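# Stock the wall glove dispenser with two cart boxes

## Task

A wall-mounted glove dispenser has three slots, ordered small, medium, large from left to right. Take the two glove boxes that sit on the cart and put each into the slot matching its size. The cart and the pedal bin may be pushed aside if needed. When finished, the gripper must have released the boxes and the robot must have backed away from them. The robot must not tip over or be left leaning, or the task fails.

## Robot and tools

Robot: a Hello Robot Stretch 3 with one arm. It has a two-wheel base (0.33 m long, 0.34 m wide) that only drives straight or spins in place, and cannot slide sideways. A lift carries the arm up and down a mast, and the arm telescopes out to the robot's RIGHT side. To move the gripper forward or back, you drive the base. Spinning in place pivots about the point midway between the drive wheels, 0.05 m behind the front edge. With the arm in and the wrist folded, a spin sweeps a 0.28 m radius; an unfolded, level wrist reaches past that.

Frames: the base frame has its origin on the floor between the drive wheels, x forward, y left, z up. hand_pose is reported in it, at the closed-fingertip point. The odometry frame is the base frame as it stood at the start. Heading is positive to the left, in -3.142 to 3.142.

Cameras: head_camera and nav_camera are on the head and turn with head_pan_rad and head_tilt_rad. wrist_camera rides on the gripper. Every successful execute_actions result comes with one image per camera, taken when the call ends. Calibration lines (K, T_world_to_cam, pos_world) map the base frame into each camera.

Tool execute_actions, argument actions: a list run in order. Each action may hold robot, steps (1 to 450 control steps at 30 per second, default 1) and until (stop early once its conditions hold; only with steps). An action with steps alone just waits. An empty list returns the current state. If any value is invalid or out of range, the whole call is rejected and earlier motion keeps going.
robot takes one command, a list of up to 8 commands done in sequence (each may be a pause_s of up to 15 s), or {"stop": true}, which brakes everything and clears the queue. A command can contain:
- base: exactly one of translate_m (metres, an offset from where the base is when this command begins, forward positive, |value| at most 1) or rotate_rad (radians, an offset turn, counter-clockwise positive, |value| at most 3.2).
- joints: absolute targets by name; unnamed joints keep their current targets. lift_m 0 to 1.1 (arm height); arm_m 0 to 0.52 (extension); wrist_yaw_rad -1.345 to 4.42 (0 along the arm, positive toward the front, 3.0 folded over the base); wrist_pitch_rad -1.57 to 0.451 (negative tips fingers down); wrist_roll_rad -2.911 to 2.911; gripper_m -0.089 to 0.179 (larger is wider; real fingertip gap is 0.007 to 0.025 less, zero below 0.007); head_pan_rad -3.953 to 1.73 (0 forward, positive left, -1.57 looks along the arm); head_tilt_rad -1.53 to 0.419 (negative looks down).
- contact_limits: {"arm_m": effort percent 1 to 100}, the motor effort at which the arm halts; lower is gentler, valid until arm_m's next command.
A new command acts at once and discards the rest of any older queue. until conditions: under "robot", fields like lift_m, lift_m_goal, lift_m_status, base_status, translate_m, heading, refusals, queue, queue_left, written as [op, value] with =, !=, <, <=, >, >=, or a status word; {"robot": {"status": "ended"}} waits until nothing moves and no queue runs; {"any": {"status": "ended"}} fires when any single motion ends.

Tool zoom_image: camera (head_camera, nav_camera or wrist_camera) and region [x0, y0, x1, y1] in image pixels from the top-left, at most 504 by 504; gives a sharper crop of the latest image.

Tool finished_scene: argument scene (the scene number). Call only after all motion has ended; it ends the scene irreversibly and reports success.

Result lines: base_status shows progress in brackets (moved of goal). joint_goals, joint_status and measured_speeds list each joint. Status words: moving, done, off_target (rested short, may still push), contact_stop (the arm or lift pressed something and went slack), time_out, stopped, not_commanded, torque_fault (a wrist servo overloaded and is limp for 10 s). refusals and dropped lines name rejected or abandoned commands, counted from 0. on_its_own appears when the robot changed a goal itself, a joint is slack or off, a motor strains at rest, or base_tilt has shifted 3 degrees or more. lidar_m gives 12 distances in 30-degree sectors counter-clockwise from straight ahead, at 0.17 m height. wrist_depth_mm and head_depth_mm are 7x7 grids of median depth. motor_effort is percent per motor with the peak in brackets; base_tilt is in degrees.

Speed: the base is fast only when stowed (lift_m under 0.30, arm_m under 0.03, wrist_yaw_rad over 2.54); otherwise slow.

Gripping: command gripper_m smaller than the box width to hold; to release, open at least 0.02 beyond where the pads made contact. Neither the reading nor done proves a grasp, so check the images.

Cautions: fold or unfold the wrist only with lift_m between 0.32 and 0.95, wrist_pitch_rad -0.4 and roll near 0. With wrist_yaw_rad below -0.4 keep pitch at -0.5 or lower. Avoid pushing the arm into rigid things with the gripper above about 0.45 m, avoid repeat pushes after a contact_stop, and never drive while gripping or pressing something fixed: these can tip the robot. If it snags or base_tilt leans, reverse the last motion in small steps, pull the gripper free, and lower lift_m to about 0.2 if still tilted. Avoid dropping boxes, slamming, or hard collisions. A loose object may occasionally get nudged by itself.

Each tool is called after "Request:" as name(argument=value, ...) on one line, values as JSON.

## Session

Request:
execute_actions(actions=[])

Scene clock: 0.00 s.
robot.base_odometry: x=+0.000 y=+0.000 heading=+0.000 (m, m, rad; robot's odometry frame)
robot.turned_by_wheels: +0.000 (rad since the last result)
robot.turned_by_imu: +0.000 (rad since the last result)
robot.base_tilt: forward=-0.6 right=+0.2 (deg)
robot.lidar_m: 2.23 2.13 2.34 1.81 1.79 1.56 2.25 2.19 2.32 1.43 1.40 1.48
robot.head_depth_mm: 2080 2502 2496 2499 1860 1782 1778 / 2078 2747 2847 2858 2838 2804 2090 / 2070 2948 3008 3036 3041 2965 2161 / 2072 2724 2832 2855 2841 2830 2162 / 1813 2632 2668 2670 2709 2331 2161 / 2082 2516 2546 2545 2535 2209 2159 / 2098 2385 2399 2408 2417 2432 2074
robot.base_status: not_commanded
robot.joint_positions: lift_m=+0.343 arm_m=+0.002 wrist_yaw_rad=+2.792 wrist_pitch_rad=-0.590 wrist_roll_rad=+0.020 gripper_m=+0.037 head_pan_rad=+0.006 head_tilt_rad=-0.022
robot.joint_goals: lift_m=+0.343 arm_m=+0.002 wrist_yaw_rad=+2.792 wrist_pitch_rad=-0.590 wrist_roll_rad=+0.020 gripper_m=+0.037 head_pan_rad=+0.006 head_tilt_rad=-0.022
robot.joint_status: lift_m=not_commanded arm_m=not_commanded wrist_yaw_rad=not_commanded wrist_pitch_rad=not_commanded wrist_roll_rad=not_commanded gripper_m=not_commanded head_pan_rad=not_commanded head_tilt_rad=not_commanded
robot.measured_speeds: translate_m=+0.000 rotate_rad=+0.000 lift_m=+0.000 arm_m=+0.000 wrist_yaw_rad=+0.000 wrist_pitch_rad=+0.000 wrist_roll_rad=+0.000 head_pan_rad=+0.000 head_tilt_rad=+0.000
robot: refusals=0 queue=idle queue_left=0
robot.motor_effort: left_wheel=+1 right_wheel=+0 lift_m=+27 arm_m=+1 wrist_yaw_rad=+0 wrist_pitch_rad=+5 wrist_roll_rad=+0 gripper_m=+0 head_pan_rad=+0 head_tilt_rad=+2 (%)
robot.hand_pose: x=+0.0472 y=+0.0405 z=+0.3190 quat_wxyz=(+0.321, +0.708, +0.082, +0.624) (m; robot's base frame)
robot.wrist_depth_mm: - - - - - - - / - - - - - - - / - 824 821 823 820 828 837 / 662 687 696 688 692 694 684 / 587 - 587 583 578 583 583 / 508 503 - 507 520 512 500 / 455 - - 447 442 447 448
pictures: head_camera (sideways: a quarter turn clockwise sets it upright), nav_camera (sideways: a quarter turn counterclockwise sets it upright), wrist_camera
camera_calibration (this result's frames):
head_camera: T_world_to_cam=[[-0.0370091, -0.0293592, -0.998884, 1.31719], [0.0342697, 0.998943, -0.0306307, 0.0394483], [0.998727, -0.0353651, -0.0359639, 0.00355138], [0, 0, 0, 1]] pos_world=[0.0438494, -0.000609312, 1.31706]
nav_camera: T_world_to_cam=[[0.0234668, -0.0412391, 0.998874, -1.26023], [-0.0269108, -0.998813, -0.0406044, 0.103186], [0.999362, -0.0259277, -0.0245487, -0.0140801], [0, 0, 0, 1]] pos_world=[0.0464215, 0.0507277, 1.26265]
wrist_camera: T_world_to_cam=[[0.945784, -0.324679, -0.00871599, -0.029984], [-0.2275, -0.643071, -0.731234, 0.305441], [0.231812, 0.693572, -0.682071, 0.345427], [0, 0, 0, 1]] pos_world=[0.0177721, -0.0528934, 0.458693]
Images, in order (width x height): head_camera 896x504, nav_camera 672x504, wrist_camera 644x364.

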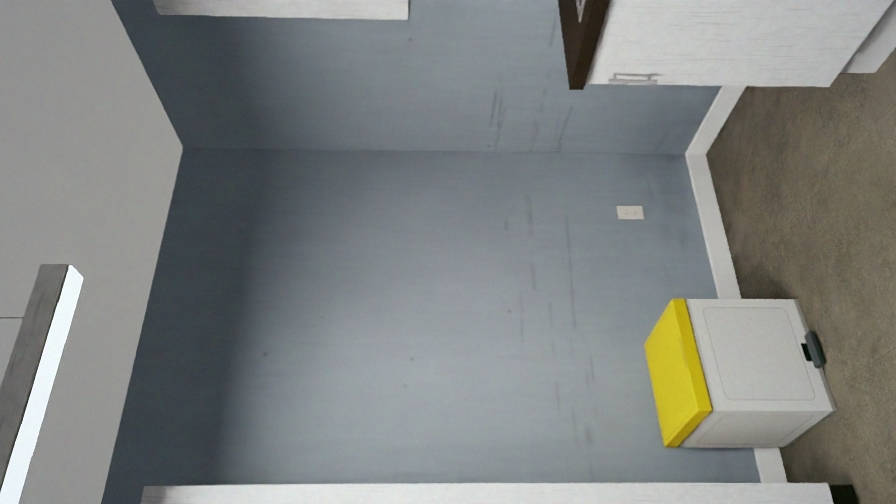

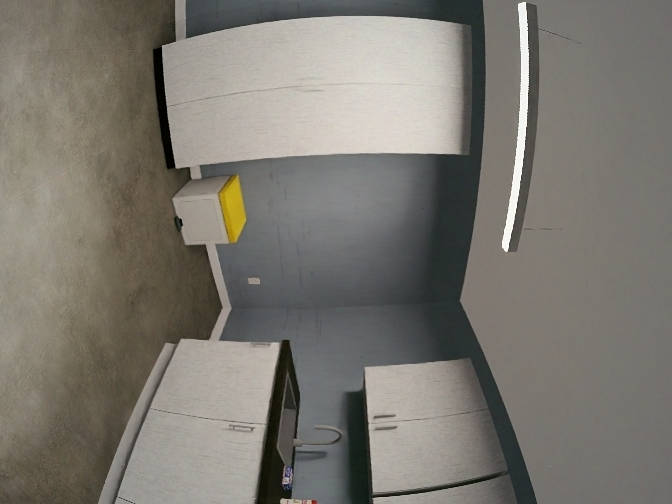

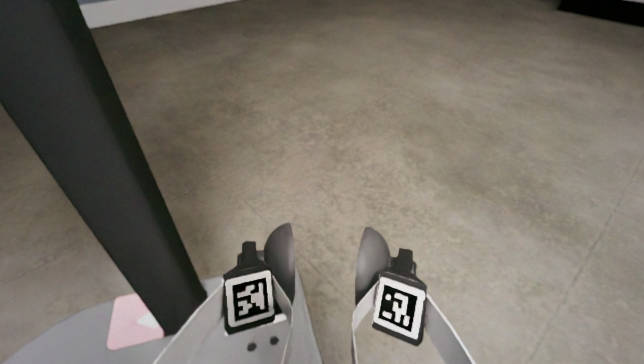

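Request:
execute_actions(actions=[{"robot":{"joints":{"head_pan_rad":-2.5,"head_tilt_rad":-0.35,"lift_m":0.28,"wrist_pitch_rad":-0.4,"wrist_yaw_rad":3.0}},"steps":100,"until":{"robot":{"status":"ended"}}}])

Request:
execute_actions(actions=[{"robot":{"joints":{"head_pan_rad":-3.6}},"steps":100,"until":{"robot":{"status":"ended"}}}])

Scene clock: 2.60 s.
robot.base_odometry: x=+0.000 y=+0.000 heading=+0.000 (m, m, rad; robot's odometry frame)
robot.turned_by_wheels: +0.000 (rad since the last result)
robot.turned_by_imu: +0.000 (rad since the last result)
robot.base_tilt: forward=-0.6 right=+0.2 (deg)
robot.lidar_m: 2.24 2.13 2.35 1.81 1.79 1.55 2.24 2.20 2.32 1.43 1.40 1.47
robot.head_depth_mm: 1833 1922 2056 2172 2288 1862 1487 / 1845 1951 2081 2223 2336 1851 1484 / 1868 1992 2100 2245 2343 1824 1474 / 1896 2005 2131 2286 2373 1831 1471 / 1917 2026 2142 2305 2384 1832 1469 / 1932 2058 2202 2357 2410 1815 1467 / 1957 2098 2213 2377 2395 1806 1458
robot.base_status: not_commanded
robot.joint_positions: lift_m=+0.281 arm_m=+0.002 wrist_yaw_rad=+2.997 wrist_pitch_rad=-0.418 wrist_roll_rad=+0.020 gripper_m=+0.037 head_pan_rad=-2.493 head_tilt_rad=-0.346
robot.joint_goals: lift_m=+0.280 arm_m=+0.002 wrist_yaw_rad=+3.000 wrist_pitch_rad=-0.400 wrist_roll_rad=+0.020 gripper_m=+0.037 head_pan_rad=-2.500 head_tilt_rad=-0.350
robot.joint_status: lift_m=done arm_m=not_commanded wrist_yaw_rad=done wrist_pitch_rad=done wrist_roll_rad=not_commanded gripper_m=not_commanded head_pan_rad=done head_tilt_rad=done
robot.measured_speeds: translate_m=+0.000 rotate_rad=+0.000 lift_m=+0.000 arm_m=+0.000 wrist_yaw_rad=+0.000 wrist_pitch_rad=+0.000 wrist_roll_rad=+0.000 head_pan_rad=+0.000 head_tilt_rad=+0.000
robot: refusals=0 queue=done queue_left=0
robot.motor_effort: left_wheel=+1(0) right_wheel=+0(0) lift_m=+12(27) arm_m=+0(1) wrist_yaw_rad=+4(3) wrist_pitch_rad=+7(10) wrist_roll_rad=+0(0) gripper_m=+0(0) head_pan_rad=-4(55) head_tilt_rad=-1(17) (%)
robot.hand_pose: x=+0.0111 y=+0.0751 z=+0.2932 quat_wxyz=(+0.198, +0.707, +0.095, +0.673) (m; robot's base frame)
robot.wrist_depth_mm: - - - - - - - / - - - - - - - / - - - - - - - / 753 785 773 776 794 799 816 / 614 613 652 626 628 622 629 / 503 514 - 530 530 526 527 / 443 - - - 431 451 452
pictures: head_camera (sideways: a quarter turn clockwise sets it upright), nav_camera (sideways: a quarter turn counterclockwise sets it upright), wrist_camera
camera_calibration (this result's frames):
head_camera: T_world_to_cam=[[0.263945, 0.236749, -0.935031, 1.23182], [0.581094, -0.812764, -0.0417569, 0.0505824], [-0.769846, -0.53232, -0.352098, 0.425829], [0, 0, 0, 1]] pos_world=[-0.0267022, -0.0238422, 1.30383]
nav_camera: T_world_to_cam=[[-0.296023, -0.17257, 0.939462, -1.18052], [-0.568523, 0.822187, -0.0281128, 0.0902125], [-0.767562, -0.542428, -0.341497, 0.409252], [0, 0, 0, 1]] pos_world=[0.0159519, -0.0559053, 1.25135]
wrist_camera: T_world_to_cam=[[0.992287, -0.123846, -0.00529382, -0.00146925], [-0.0721856, -0.542597, -0.836886, 0.322314], [0.100773, 0.830813, -0.547352, 0.263841], [0, 0, 0, 1]] pos_world=[-0.00186353, -0.0444974, 0.414146]
Images, in order (width x height): head_camera 896x504, nav_camera 672x504, wrist_camera 644x364.

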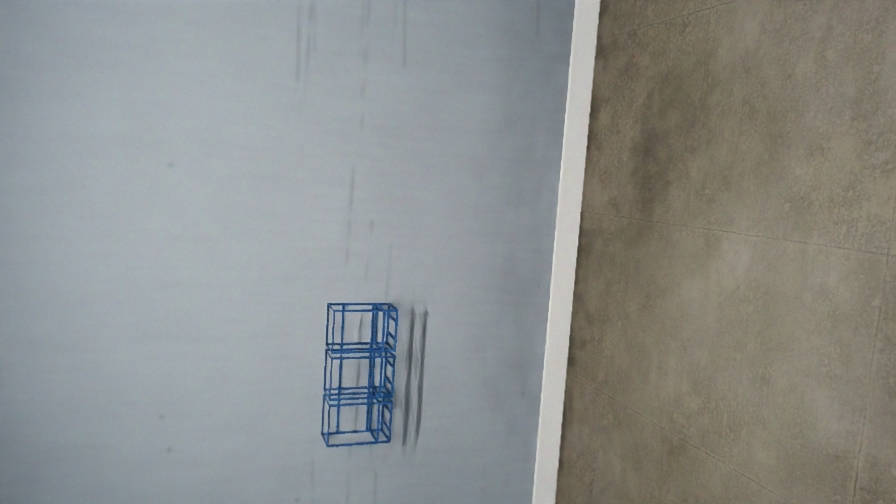

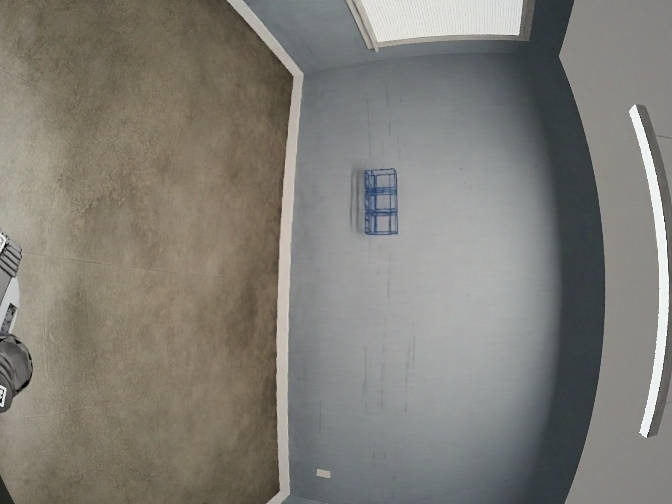

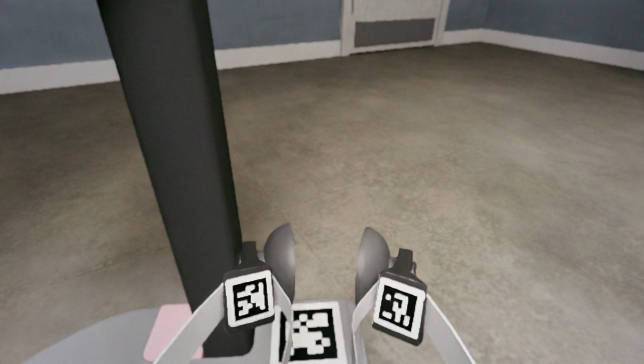

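Scene clock: 3.73 s.
robot.base_odometry: x=+0.000 y=+0.000 heading=+0.000 (m, m, rad; robot's odometry frame)
robot.turned_by_wheels: +0.000 (rad since the last result)
robot.turned_by_imu: +0.000 (rad since the last result)
robot.base_tilt: forward=-0.6 right=+0.3 (deg)
robot.lidar_m: 2.24 2.13 2.34 1.81 1.78 1.55 2.25 2.19 2.33 1.43 1.40 1.47
robot.head_depth_mm: 1543 1622 1696 1787 1886 1853 1483 / 1631 1710 1805 1902 2029 1842 1481 / 1719 1812 1908 1988 2077 1844 1480 / 1836 1930 2043 1840 1978 1821 1473 / 1963 2067 2193 1943 2129 1823 1458 / 2102 2260 2406 2604 2400 1818 1468 / 2263 2399 2516 2681 2391 1822 1464
robot.base_status: not_commanded
robot.joint_positions: lift_m=+0.281 arm_m=+0.002 wrist_yaw_rad=+2.997 wrist_pitch_rad=-0.418 wrist_roll_rad=+0.020 gripper_m=+0.037 head_pan_rad=-3.593 head_tilt_rad=-0.346
robot.joint_goals: lift_m=+0.280 arm_m=+0.002 wrist_yaw_rad=+3.000 wrist_pitch_rad=-0.400 wrist_roll_rad=+0.020 gripper_m=+0.037 head_pan_rad=-3.600 head_tilt_rad=-0.350
robot.joint_status: lift_m=done arm_m=not_commanded wrist_yaw_rad=done wrist_pitch_rad=done wrist_roll_rad=not_commanded gripper_m=not_commanded head_pan_rad=done head_tilt_rad=done
robot.measured_speeds: translate_m=+0.000 rotate_rad=+0.000 lift_m=+0.000 arm_m=+0.000 wrist_yaw_rad=+0.000 wrist_pitch_rad=+0.000 wrist_roll_rad=+0.000 head_pan_rad=+0.000 head_tilt_rad=+0.000
robot: refusals=0 queue=done queue_left=0
robot.motor_effort: left_wheel=+0(1) right_wheel=+0(0) lift_m=+13(13) arm_m=+0(0) wrist_yaw_rad=+4(4) wrist_pitch_rad=+6(7) wrist_roll_rad=+0(0) gripper_m=+0(1) head_pan_rad=-4(55) head_tilt_rad=-1(1) (%)
robot.hand_pose: x=+0.0111 y=+0.0751 z=+0.2932 quat_wxyz=(+0.198, +0.707, +0.095, +0.673) (m; robot's base frame)
robot.wrist_depth_mm: - - - - - - - / - - - - - - - / - - - - - - - / 760 754 771 780 781 796 813 / 612 613 647 619 624 625 639 / 507 519 - 532 538 526 530 / 447 - - - 433 450 444
pictures: head_camera (sideways: a quarter turn clockwise sets it upright), nav_camera (sideways: a quarter turn counterclockwise sets it upright), wrist_camera
camera_calibration (this result's frames):
head_camera: T_world_to_cam=[[0.330769, -0.127869, -0.935009, 1.23138], [-0.460761, -0.886541, -0.0417587, 0.0569401], [-0.823584, 0.444628, -0.352157, 0.426233], [0, 0, 0, 1]] pos_world=[-0.0300273, 0.0184191, 1.30383]
nav_camera: T_world_to_cam=[[-0.288123, 0.185568, 0.939441, -1.18054], [0.474865, 0.879609, -0.02811, 0.0838443], [-0.831557, 0.438009, -0.341556, 0.409719], [0, 0, 0, 1]] pos_world=[-0.0392517, -0.0341396, 1.25135]
wrist_camera: T_world_to_cam=[[0.992287, -0.123846, -0.00529366, -0.00146934], [-0.0721855, -0.542597, -0.836886, 0.322314], [0.100773, 0.830813, -0.547352, 0.263841], [0, 0, 0, 1]] pos_world=[-0.00186352, -0.0444974, 0.414146]
Images, in order (width x height): head_camera 896x504, nav_camera 672x504, wrist_camera 644x364.

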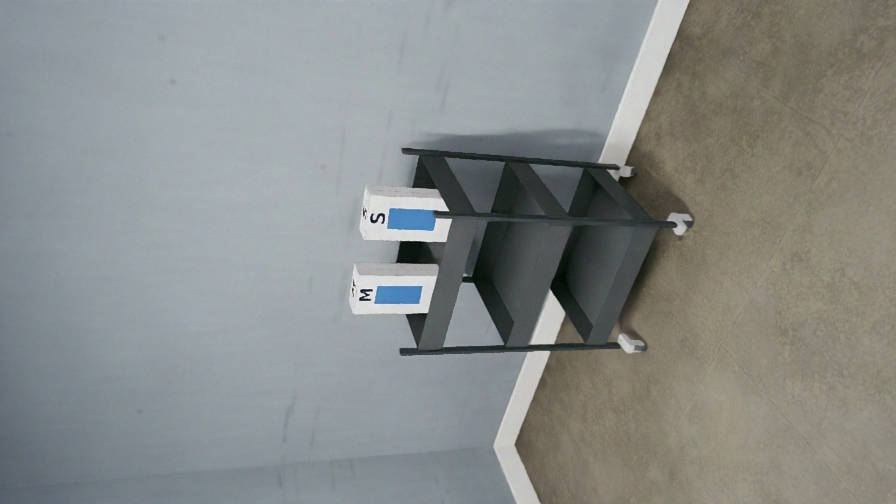

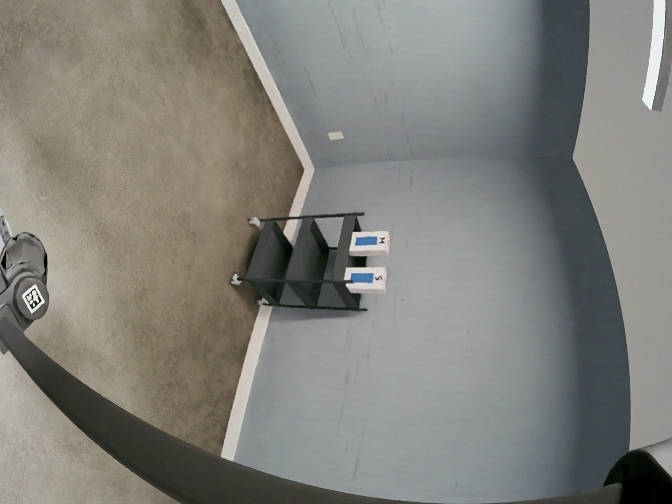

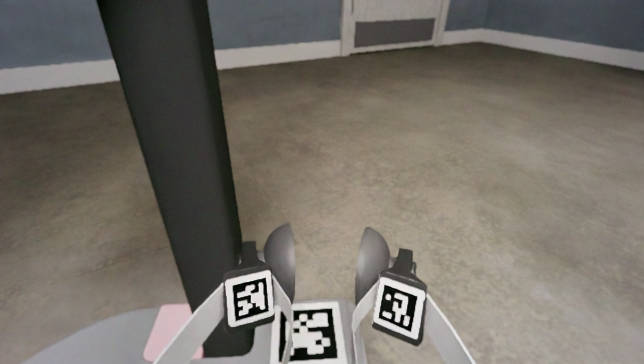

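Request:
execute_actions(actions=[{"robot":[{"joints":{"head_pan_rad":-1.57,"head_tilt_rad":-0.6},"base":{"rotate_rad":-0.33}},{"base":{"translate_m":-1.0}},{"base":{"rotate_rad":-2.18}}],"steps":450,"until":{"robot":{"status":"ended"}}},{"robot":{"joints":{"lift_m":0.77,"gripper_m":0.179}},"steps":100,"until":{"robot":{"lift_m":[">",0.34]}}},{"robot":{"joints":{"wrist_yaw_rad":0}},"steps":200,"until":{"robot":{"wrist_yaw_rad":["<",1.2]}}},{"robot":{"joints":{"wrist_pitch_rad":0.02}},"steps":300,"until":{"robot":{"status":"ended"}}}])

Scene clock: 21.97 s.
robot.base_odometry: x=-0.946 y=+0.324 heading=-2.510 (m, m, rad; robot's odometry frame)
robot.turned_by_wheels: -2.510 (rad since the last result)
robot.turned_by_imu: -2.537 (rad since the last result)
robot.base_tilt: forward=-0.6 right=+0.3 (deg)
robot.lidar_m: 1.50 1.67 2.63 2.15 2.35 2.85 2.46 1.29 1.07 0.63 0.70 1.50
robot.head_depth_mm: 860 943 1047 1170 1337 1448 1271 / 869 958 1059 1190 1350 1472 1263 / 881 965 1076 1206 1379 1464 1261 / 892 982 1090 1158 1318 1426 - / 900 993 1075 890 951 1089 1185 / 910 1007 1108 1013 950 1211 1189 / 920 1016 1114 922 1113 1210 1197
robot.base_status: done (rotate_rad -2.1798 of -2.1800)
robot.joint_positions: lift_m=+0.769 arm_m=+0.002 wrist_yaw_rad=+0.003 wrist_pitch_rad=+0.000 wrist_roll_rad=+0.020 gripper_m=+0.179 head_pan_rad=-1.577 head_tilt_rad=-0.593
robot.joint_goals: lift_m=+0.770 arm_m=+0.002 wrist_yaw_rad=+0.000 wrist_pitch_rad=+0.020 wrist_roll_rad=+0.020 gripper_m=+0.179 head_pan_rad=-1.570 head_tilt_rad=-0.600
robot.joint_status: lift_m=done arm_m=not_commanded wrist_yaw_rad=done wrist_pitch_rad=done wrist_roll_rad=not_commanded gripper_m=done head_pan_rad=done head_tilt_rad=done
robot.measured_speeds: translate_m=+0.000 rotate_rad=+0.000 lift_m=+0.000 arm_m=+0.000 wrist_yaw_rad=+0.000 wrist_pitch_rad=+0.000 wrist_roll_rad=+0.000 head_pan_rad=+0.000 head_tilt_rad=+0.000
robot: refusals=0 queue=done queue_left=0
robot.motor_effort: left_wheel=+3(9) right_wheel=-4(10) lift_m=+40(42) arm_m=+1(0) wrist_yaw_rad=-3(5) wrist_pitch_rad=+7(9) wrist_roll_rad=+0(0) gripper_m=+0(83) head_pan_rad=+3(54) head_tilt_rad=-3(17) (%)
robot.hand_pose: x=-0.0206 y=-0.4032 z=+0.8841 quat_wxyz=(+0.700, +0.001, -0.714, +0.001) (m; robot's base frame)
robot.wrist_depth_mm: 977 909 867 790 742 704 657 / - 927 866 804 740 709 662 / - 930 877 822 765 727 682 / - 590 589 821 781 727 691 / - 597 603 551 808 753 690 / - 476 570 573 821 772 722 / - - 477 507 825 800 -
pictures: head_camera (sideways: a quarter turn clockwise sets it upright), nav_camera (sideways: a quarter turn counterclockwise sets it upright), wrist_camera
camera_calibration (this result's frames):
head_camera: T_world_to_cam=[[-0.0258065, 0.571969, -0.819869, 1.08337], [0.998616, -0.0228496, -0.0473735, 0.0553333], [-0.0458299, -0.819957, -0.570588, 0.705712], [0, 0, 0, 1]] pos_world=[0.00504406, -0.0397375, 1.29352]
nav_camera: T_world_to_cam=[[-0.044644, -0.559827, 0.827406, -1.03589], [-0.998338, 0.0552086, -0.0165126, 0.077725], [-0.0364358, -0.826769, -0.561361, 0.690884], [0, 0, 0, 1]] pos_world=[0.0565227, -0.0130055, 1.24622]
wrist_camera: T_world_to_cam=[[-0.999693, -0.0245225, 0.0035974, -0.0349669], [-0.00747456, 0.159905, -0.987104, 0.972364], [0.023631, -0.986828, -0.160039, -0.0889964], [0, 0, 0, 1]] pos_world=[-0.0255851, -0.244167, 0.945707]
Images, in order (width x height): head_camera 896x504, nav_camera 672x504, wrist_camera 644x364.

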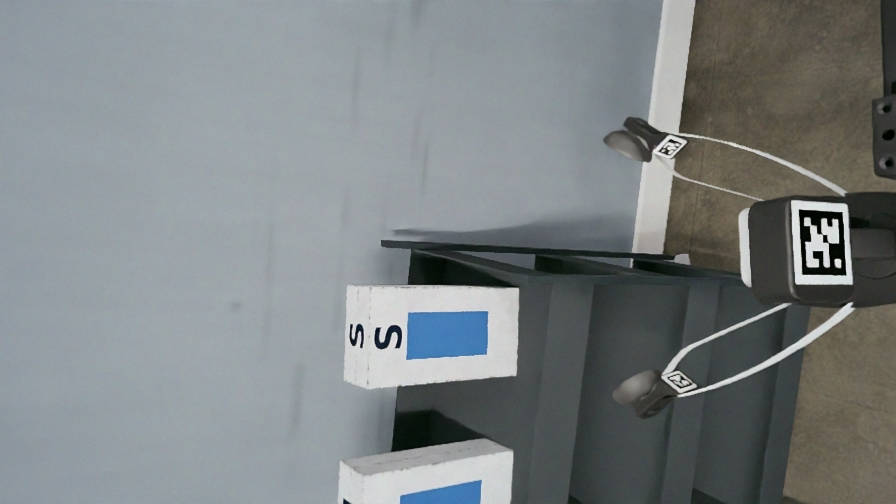

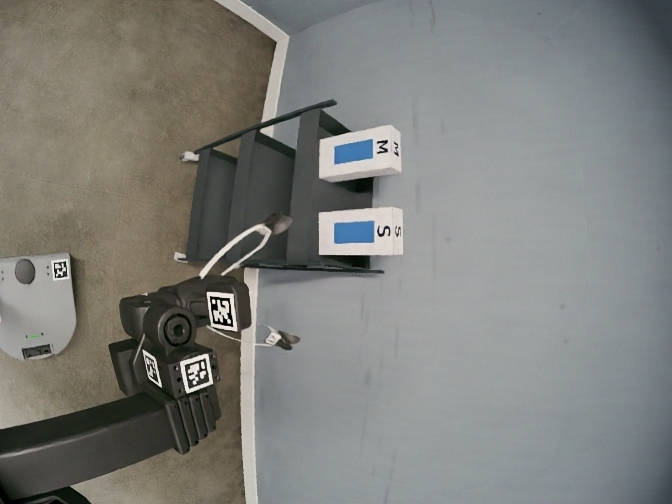

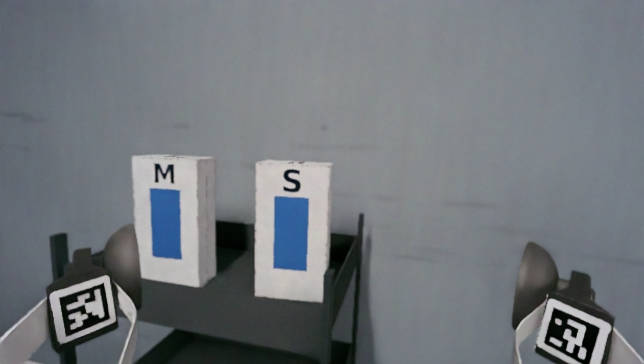

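Request:
execute_actions(actions=[{"robot":{"joints":{"arm_m":0.33},"base":{"translate_m":0.078}},"steps":450,"until":{"robot":{"status":"ended"}}}])

Scene clock: 26.33 s.
robot.base_odometry: x=-1.009 y=+0.278 heading=-2.510 (m, m, rad; robot's odometry frame)
robot.turned_by_wheels: +0.000 (rad since the last result)
robot.turned_by_imu: +0.001 (rad since the last result)
robot.base_tilt: forward=-0.7 right=+0.2 (deg)
robot.lidar_m: 1.42 1.58 2.52 2.16 2.32 2.92 2.50 1.31 1.08 0.64 0.72 1.43
robot.head_depth_mm: 872 956 1057 1190 1350 1465 - / 884 969 1074 1198 1346 - 1248 / 890 980 1092 1175 1467 1464 1246 / 901 994 1076 864 1155 1100 1194 / 912 1005 1105 1020 949 1096 1192 / 926 1019 1120 940 1114 1216 1211 / 935 1031 1103 902 1097 1142 1205
robot.base_status: done (translate_m +0.0780 of +0.0780)
robot.joint_positions: lift_m=+0.769 arm_m=+0.330 wrist_yaw_rad=+0.002 wrist_pitch_rad=+0.000 wrist_roll_rad=+0.020 gripper_m=+0.179 head_pan_rad=-1.577 head_tilt_rad=-0.593
robot.joint_goals: lift_m=+0.770 arm_m=+0.330 wrist_yaw_rad=+0.000 wrist_pitch_rad=+0.020 wrist_roll_rad=+0.020 gripper_m=+0.179 head_pan_rad=-1.570 head_tilt_rad=-0.600
robot.joint_status: lift_m=done arm_m=done wrist_yaw_rad=done wrist_pitch_rad=done wrist_roll_rad=not_commanded gripper_m=done head_pan_rad=done head_tilt_rad=done
robot.measured_speeds: translate_m=+0.000 rotate_rad=+0.000 lift_m=+0.000 arm_m=+0.000 wrist_yaw_rad=+0.000 wrist_pitch_rad=+0.000 wrist_roll_rad=+0.000 head_pan_rad=+0.000 head_tilt_rad=+0.000
robot: refusals=0 queue=done queue_left=0
robot.motor_effort: left_wheel=+3(6) right_wheel=-4(5) lift_m=+39(41) arm_m=+5(4) wrist_yaw_rad=-2(3) wrist_pitch_rad=+7(7) wrist_roll_rad=+0(0) gripper_m=+0(0) head_pan_rad=+5(4) head_tilt_rad=-2(2) (%)
robot.hand_pose: x=-0.0210 y=-0.7309 z=+0.8841 quat_wxyz=(+0.700, +0.001, -0.714, +0.000) (m; robot's base frame)
robot.wrist_depth_mm: 612 557 525 496 456 434 408 / 614 567 534 500 472 442 416 / 632 585 553 508 478 450 424 / 281 583 561 515 480 458 433 / 244 290 575 218 213 466 439 / 254 496 477 222 218 479 445 / - 297 437 227 224 483 -
pictures: head_camera (sideways: a quarter turn clockwise sets it upright), nav_camera (sideways: a quarter turn counterclockwise sets it upright), wrist_camera
camera_calibration (this result's frames):
head_camera: T_world_to_cam=[[-0.0258066, 0.571969, -0.819869, 1.08337], [0.998616, -0.0228494, -0.0473735, 0.0553333], [-0.0458297, -0.819957, -0.570588, 0.705712], [0, 0, 0, 1]] pos_world=[0.00504407, -0.0397375, 1.29352]
nav_camera: T_world_to_cam=[[-0.0446439, -0.559827, 0.827406, -1.03589], [-0.998338, 0.0552084, -0.0165126, 0.077725], [-0.0364356, -0.826769, -0.561361, 0.690885], [0, 0, 0, 1]] pos_world=[0.0565227, -0.0130055, 1.24622]
wrist_camera: T_world_to_cam=[[-0.999725, -0.0231742, 0.00359803, -0.0423637], [-0.00725875, 0.159881, -0.98711, 1.02476], [0.0223002, -0.986864, -0.160005, -0.412433], [0, 0, 0, 1]] pos_world=[-0.0257163, -0.571836, 0.945711]
Images, in order (width x height): head_camera 896x504, nav_camera 672x504, wrist_camera 644x364.

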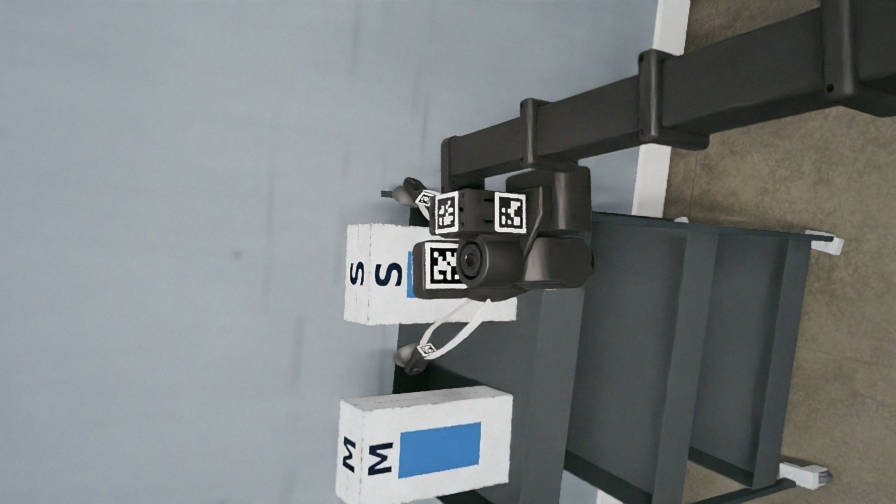

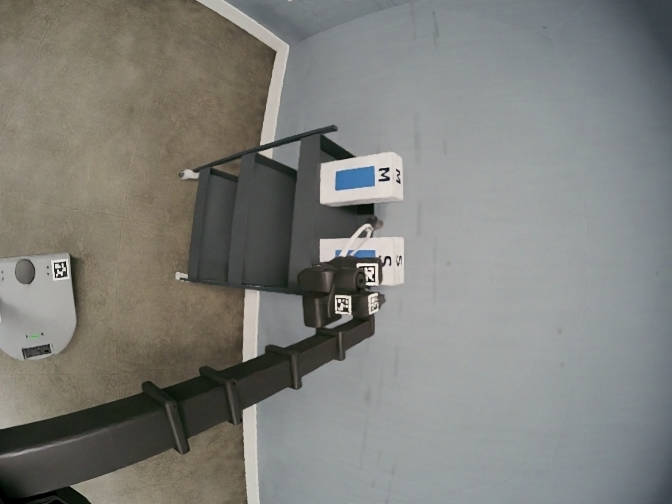

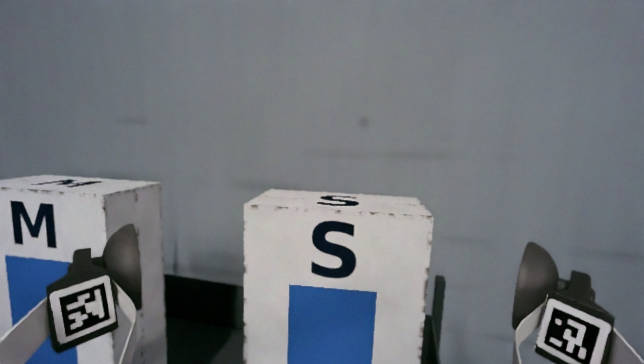

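Request:
execute_actions(actions=[{"robot":{"joints":{"arm_m":0.427,"wrist_yaw_rad":-0.015}},"steps":450,"until":{"robot":{"status":"ended"}}}])

Scene clock: 29.70 s.
robot.base_odometry: x=-1.009 y=+0.278 heading=-2.510 (m, m, rad; robot's odometry frame)
robot.turned_by_wheels: +0.000 (rad since the last result)
robot.turned_by_imu: +0.000 (rad since the last result)
robot.base_tilt: forward=-0.6 right=+0.3 (deg)
robot.lidar_m: 1.42 1.58 2.51 2.15 2.33 2.92 2.49 1.31 1.08 0.64 0.72 1.43
robot.head_depth_mm: 873 956 1057 1192 1352 1464 - / 882 968 1073 1201 1319 - 1251 / 890 980 1084 - 1409 1469 1244 / 901 991 1085 - 939 1099 1192 / 913 1007 1101 1016 951 1092 1188 / 919 1019 1123 944 1120 1211 1211 / 937 1035 1105 901 1101 1144 1207
robot.base_status: done (translate_m +0.0780 of +0.0780)
robot.joint_positions: lift_m=+0.769 arm_m=+0.427 wrist_yaw_rad=-0.013 wrist_pitch_rad=+0.000 wrist_roll_rad=+0.020 gripper_m=+0.179 head_pan_rad=-1.577 head_tilt_rad=-0.593
robot.joint_goals: lift_m=+0.770 arm_m=+0.427 wrist_yaw_rad=-0.015 wrist_pitch_rad=+0.020 wrist_roll_rad=+0.020 gripper_m=+0.179 head_pan_rad=-1.570 head_tilt_rad=-0.600
robot.joint_status: lift_m=done arm_m=done wrist_yaw_rad=done wrist_pitch_rad=done wrist_roll_rad=not_commanded gripper_m=done head_pan_rad=done head_tilt_rad=done
robot.measured_speeds: translate_m=+0.000 rotate_rad=+0.000 lift_m=+0.000 arm_m=+0.000 wrist_yaw_rad=+0.000 wrist_pitch_rad=+0.000 wrist_roll_rad=+0.000 head_pan_rad=+0.000 head_tilt_rad=+0.000
robot: refusals=0 queue=done queue_left=0
robot.motor_effort: left_wheel=+3(3) right_wheel=-4(3) lift_m=+41(40) arm_m=+5(4) wrist_yaw_rad=-3(3) wrist_pitch_rad=+7(7) wrist_roll_rad=+0(0) gripper_m=+1(0) head_pan_rad=+4(4) head_tilt_rad=-2(2) (%)
robot.hand_pose: x=-0.0247 y=-0.8278 z=+0.8841 quat_wxyz=(+0.700, -0.004, -0.714, -0.005) (m; robot's base frame)
robot.wrist_depth_mm: 481 448 419 396 372 356 335 / 495 460 429 401 382 360 339 / 502 468 440 417 388 366 348 / 518 481 444 422 400 373 351 / 199 490 156 161 167 380 359 / - 127 124 121 117 118 364 / - 395 127 123 119 118 -
pictures: head_camera (sideways: a quarter turn clockwise sets it upright), nav_camera (sideways: a quarter turn counterclockwise sets it upright), wrist_camera
camera_calibration (this result's frames):
head_camera: T_world_to_cam=[[-0.0258064, 0.571969, -0.819869, 1.08337], [0.998616, -0.0228498, -0.0473735, 0.0553333], [-0.04583, -0.819957, -0.570587, 0.705712], [0, 0, 0, 1]] pos_world=[0.00504406, -0.0397375, 1.29352]
nav_camera: T_world_to_cam=[[-0.0446441, -0.559826, 0.827406, -1.03589], [-0.998338, 0.0552088, -0.0165126, 0.077725], [-0.0364359, -0.826769, -0.561361, 0.690884], [0, 0, 0, 1]] pos_world=[0.0565227, -0.0130055, 1.24622]
wrist_camera: T_world_to_cam=[[-0.999956, -0.00872068, 0.00359808, -0.0363553], [-0.00494695, 0.159968, -0.98711, 1.04037], [0.00803269, -0.987084, -0.160004, -0.508596], [0, 0, 0, 1]] pos_world=[-0.0271216, -0.66877, 0.945711]
Images, in order (width x height): head_camera 896x504, nav_camera 672x504, wrist_camera 644x364.

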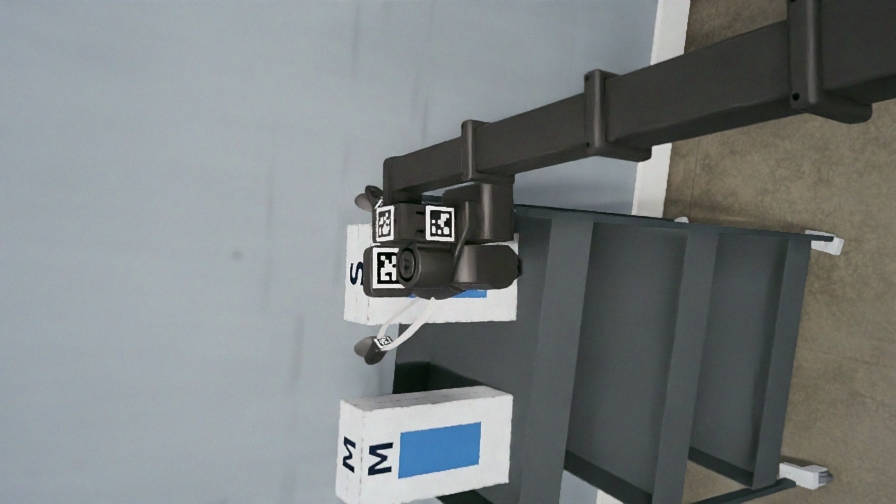

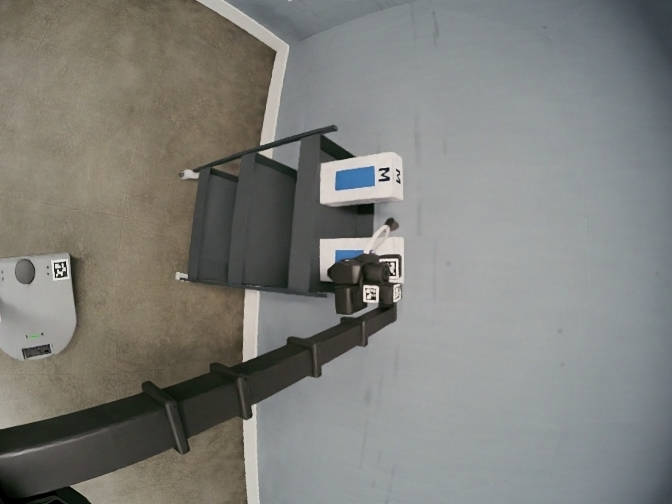

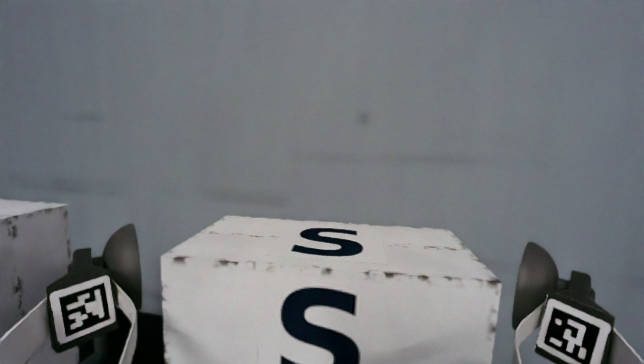

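Request:
execute_actions(actions=[{"robot":[{"joints":{"lift_m":0.765,"wrist_yaw_rad":-0.05},"base":{"translate_m":0.008}},{"joints":{"gripper_m":0.07}},{"joints":{"lift_m":0.95}}],"steps":450,"until":{"robot":{"status":"ended"}}},{"robot":{"joints":{"wrist_pitch_rad":0.11,"arm_m":0.1,"wrist_yaw_rad":-0.02,"lift_m":1.06,"head_tilt_rad":-0.45}},"steps":45},{"robot":[{"base":{"rotate_rad":1.064}},{"base":{"translate_m":1.0}},{"base":{"translate_m":0.75}},{"base":{"rotate_rad":0.32}},{"joints":{"arm_m":0.40}}],"steps":5}])

Request:
execute_actions(actions=[{"steps":450,"until":{"robot":{"status":"ended"}}},{"steps":450,"until":{"robot":{"status":"ended"}}},{"steps":450,"until":{"robot":{"status":"ended"}}}])

Scene clock: 39.70 s.
robot.base_odometry: x=-1.016 y=+0.273 heading=-2.495 (m, m, rad; robot's odometry frame)
robot.turned_by_wheels: +0.014 (rad since the last result)
robot.turned_by_imu: +0.015 (rad since the last result)
robot.base_tilt: forward=-0.2 right=-0.2 (deg)
robot.lidar_m: 1.41 1.58 2.55 2.15 2.34 2.92 2.42 1.30 1.08 0.64 0.72 1.42
robot.head_depth_mm: 868 909 1029 1101 1209 1341 1362 / 879 923 1003 1117 1223 1365 1365 / 890 - - 1117 1217 1370 1321 / 903 946 - 654 1024 1044 1129 / 914 968 610 662 1019 1067 1123 / 923 999 1085 1140 930 1066 1152 / 937 1014 1106 1161 926 1093 1107
robot.base_status: moving (rotate_rad +0.0143 of +1.0640)
robot.joint_positions: lift_m=+1.059 arm_m=+0.263 wrist_yaw_rad=-0.021 wrist_pitch_rad=+0.046 wrist_roll_rad=+0.020 gripper_m=+0.074 head_pan_rad=-1.577 head_tilt_rad=-0.458
robot.joint_goals: lift_m=+1.060 arm_m=+0.100 wrist_yaw_rad=-0.020 wrist_pitch_rad=+0.110 wrist_roll_rad=+0.020 gripper_m=+0.073 head_pan_rad=-1.570 head_tilt_rad=-0.450
robot.joint_status: lift_m=moving arm_m=moving wrist_yaw_rad=moving wrist_pitch_rad=moving wrist_roll_rad=not_commanded gripper_m=done head_pan_rad=done head_tilt_rad=done
robot.measured_speeds: translate_m=+0.000 rotate_rad=+0.152 lift_m=+0.000 arm_m=-0.140 wrist_yaw_rad=+0.000 wrist_pitch_rad=+0.000 wrist_roll_rad=+0.000 head_pan_rad=+0.000 head_tilt_rad=+0.000
robot: refusals=0 queue=running queue_left=4
robot.motor_effort: left_wheel=-1(5) right_wheel=+2(6) lift_m=+44(39) arm_m=-4(4) wrist_yaw_rad=+2(5) wrist_pitch_rad=+22(22) wrist_roll_rad=+0(0) gripper_m=-20(94) head_pan_rad=+4(4) head_tilt_rad=+3(17) (%)
robot.hand_pose: x=-0.0269 y=-0.6648 z=+1.1856 quat_wxyz=(+0.700, -0.023, -0.713, +0.009) (m; robot's base frame)
robot.wrist_depth_mm: 676 651 609 572 536 499 478 / 686 655 621 572 540 505 483 / 712 658 632 585 557 516 486 / 730 682 624 579 553 515 495 / 742 698 147 153 161 532 499 / 752 700 126 123 120 120 503 / 786 709 127 124 123 121 505
pictures: head_camera (sideways: a quarter turn clockwise sets it upright), nav_camera (sideways: a quarter turn counterclockwise sets it upright), wrist_camera
camera_calibration (this result's frames):
head_camera: T_world_to_cam=[[-0.0264837, 0.456011, -0.88958, 1.17428], [0.998579, -0.0290923, -0.0446418, 0.0517853], [-0.0462371, -0.889498, -0.454593, 0.554793], [0, 0, 0, 1]] pos_world=[0.00503961, -0.0404923, 1.29914]
nav_camera: T_world_to_cam=[[-0.0439615, -0.442958, 0.895464, -1.12464], [-0.998354, 0.0525274, -0.0230291, 0.0862124], [-0.0368354, -0.895002, -0.444538, 0.538886], [0, 0, 0, 1]] pos_world=[0.0564795, -0.0203955, 1.24862]
wrist_camera: T_world_to_cam=[[-0.99999, 0.000159136, 0.00456306, -0.0335054], [-0.00451444, 0.115068, -0.993347, 1.28945], [-0.000683139, -0.993358, -0.115066, -0.357061], [0, 0, 0, 1]] pos_world=[-0.0279278, -0.503059, 1.23994]
Images, in order (width x height): head_camera 896x504, nav_camera 672x504, wrist_camera 644x364.

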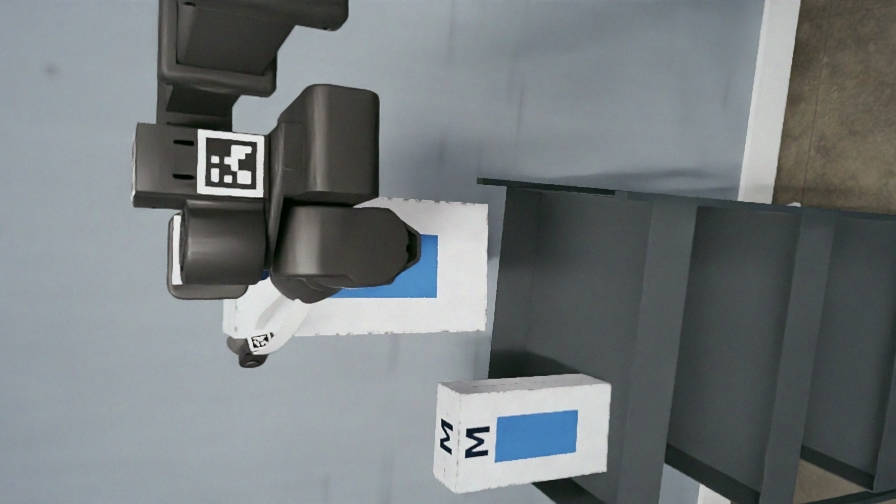

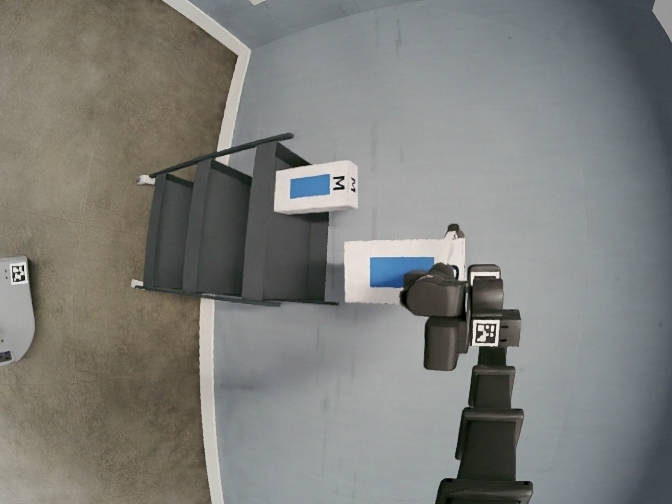

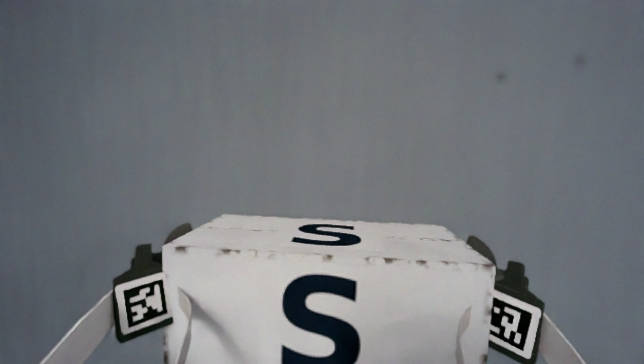

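Scene clock: 67.03 s.
robot.base_odometry: x=-0.797 y=-1.463 heading=-1.126 (m, m, rad; robot's odometry frame)
robot.turned_by_wheels: +1.369 (rad since the last result)
robot.turned_by_imu: +1.391 (rad since the last result)
robot.base_tilt: forward=-0.6 right=+0.3 (deg)
robot.lidar_m: 1.05 1.09 1.13 1.69 3.60 2.83 2.29 1.22 0.88 0.85 0.88 1.09
robot.head_depth_mm: 713 - 853 916 986 1144 1268 / 708 741 834 909 984 1130 1265 / 705 - 841 904 969 1129 1266 / 700 - 746 888 979 1111 1257 / 694 733 751 890 986 1100 1242 / 691 746 810 887 975 1090 1230 / 688 743 803 879 969 1082 1221
robot.base_status: done (rotate_rad +0.3198 of +0.3200)
robot.joint_positions: lift_m=+1.059 arm_m=+0.400 wrist_yaw_rad=-0.020 wrist_pitch_rad=+0.046 wrist_roll_rad=+0.020 gripper_m=+0.074 head_pan_rad=-1.577 head_tilt_rad=-0.458
robot.joint_goals: lift_m=+1.060 arm_m=+0.400 wrist_yaw_rad=-0.020 wrist_pitch_rad=+0.110 wrist_roll_rad=+0.020 gripper_m=+0.073 head_pan_rad=-1.570 head_tilt_rad=-0.450
robot.joint_status: lift_m=done arm_m=done wrist_yaw_rad=done wrist_pitch_rad=off_target wrist_roll_rad=not_commanded gripper_m=done head_pan_rad=done head_tilt_rad=done
robot.measured_speeds: translate_m=+0.000 rotate_rad=+0.000 lift_m=+0.000 arm_m=+0.000 wrist_yaw_rad=+0.000 wrist_pitch_rad=+0.000 wrist_roll_rad=+0.000 head_pan_rad=+0.000 head_tilt_rad=+0.000
robot: refusals=0 queue=done queue_left=0
robot.motor_effort: left_wheel=-2(6) right_wheel=+3(7) lift_m=+43(51) arm_m=+5(4) wrist_yaw_rad=+0(2) wrist_pitch_rad=+23(26) wrist_roll_rad=+0(0) gripper_m=-20(19) head_pan_rad=+4(3) head_tilt_rad=+3(3) (%)
robot.hand_pose: x=-0.0265 y=-0.8016 z=+1.1856 quat_wxyz=(+0.700, -0.023, -0.713, +0.009) (m; robot's base frame)
robot.wrist_depth_mm: 202 202 201 199 197 196 195 / 206 204 204 202 201 199 198 / 208 209 207 204 204 202 202 / 212 210 211 208 207 206 204 / 217 214 147 153 161 209 207 / 219 218 125 123 121 120 210 / 223 223 127 125 122 121 213
pictures: head_camera (sideways: a quarter turn clockwise sets it upright), nav_camera (sideways: a quarter turn counterclockwise sets it upright), wrist_camera
camera_calibration (this result's frames):
head_camera: T_world_to_cam=[[-0.026484, 0.455906, -0.889634, 1.17435], [0.998579, -0.0290983, -0.0446391, 0.0517818], [-0.046238, -0.889552, -0.454487, 0.554656], [0, 0, 0, 1]] pos_world=[0.00503958, -0.0404926, 1.29914]
nav_camera: T_world_to_cam=[[-0.0439612, -0.442852, 0.895516, -1.12471], [-0.998354, 0.0525253, -0.0230346, 0.0862196], [-0.0368364, -0.895055, -0.444432, 0.538747], [0, 0, 0, 1]] pos_world=[0.0564794, -0.0204018, 1.24862]
wrist_camera: T_world_to_cam=[[-0.999989, -0.00126852, 0.00455755, -0.0342546], [-0.00467324, 0.115061, -0.993347, 1.30519], [0.000735682, -0.993358, -0.115066, -0.492973], [0, 0, 0, 1]] pos_world=[-0.0277921, -0.639918, 1.23994]
Images, in order (width x height): head_camera 896x504, nav_camera 672x504, wrist_camera 644x364.

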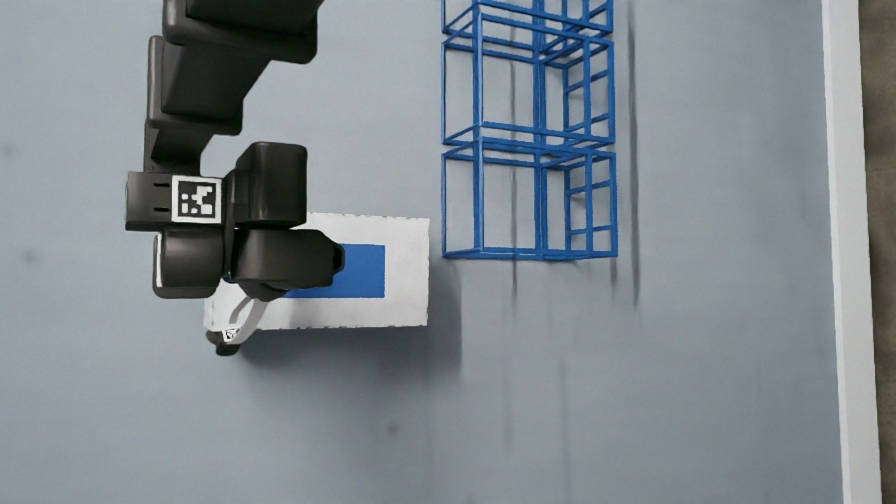

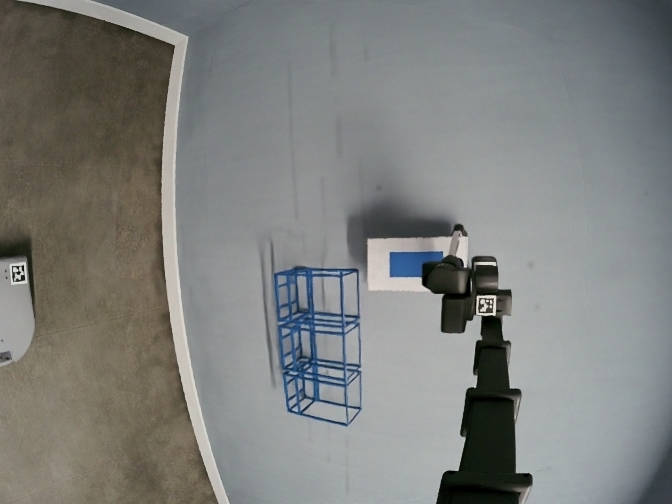

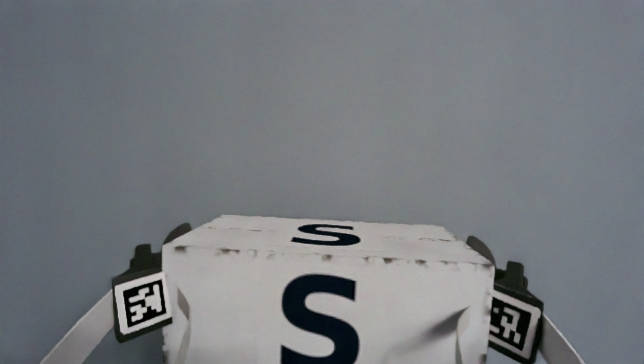

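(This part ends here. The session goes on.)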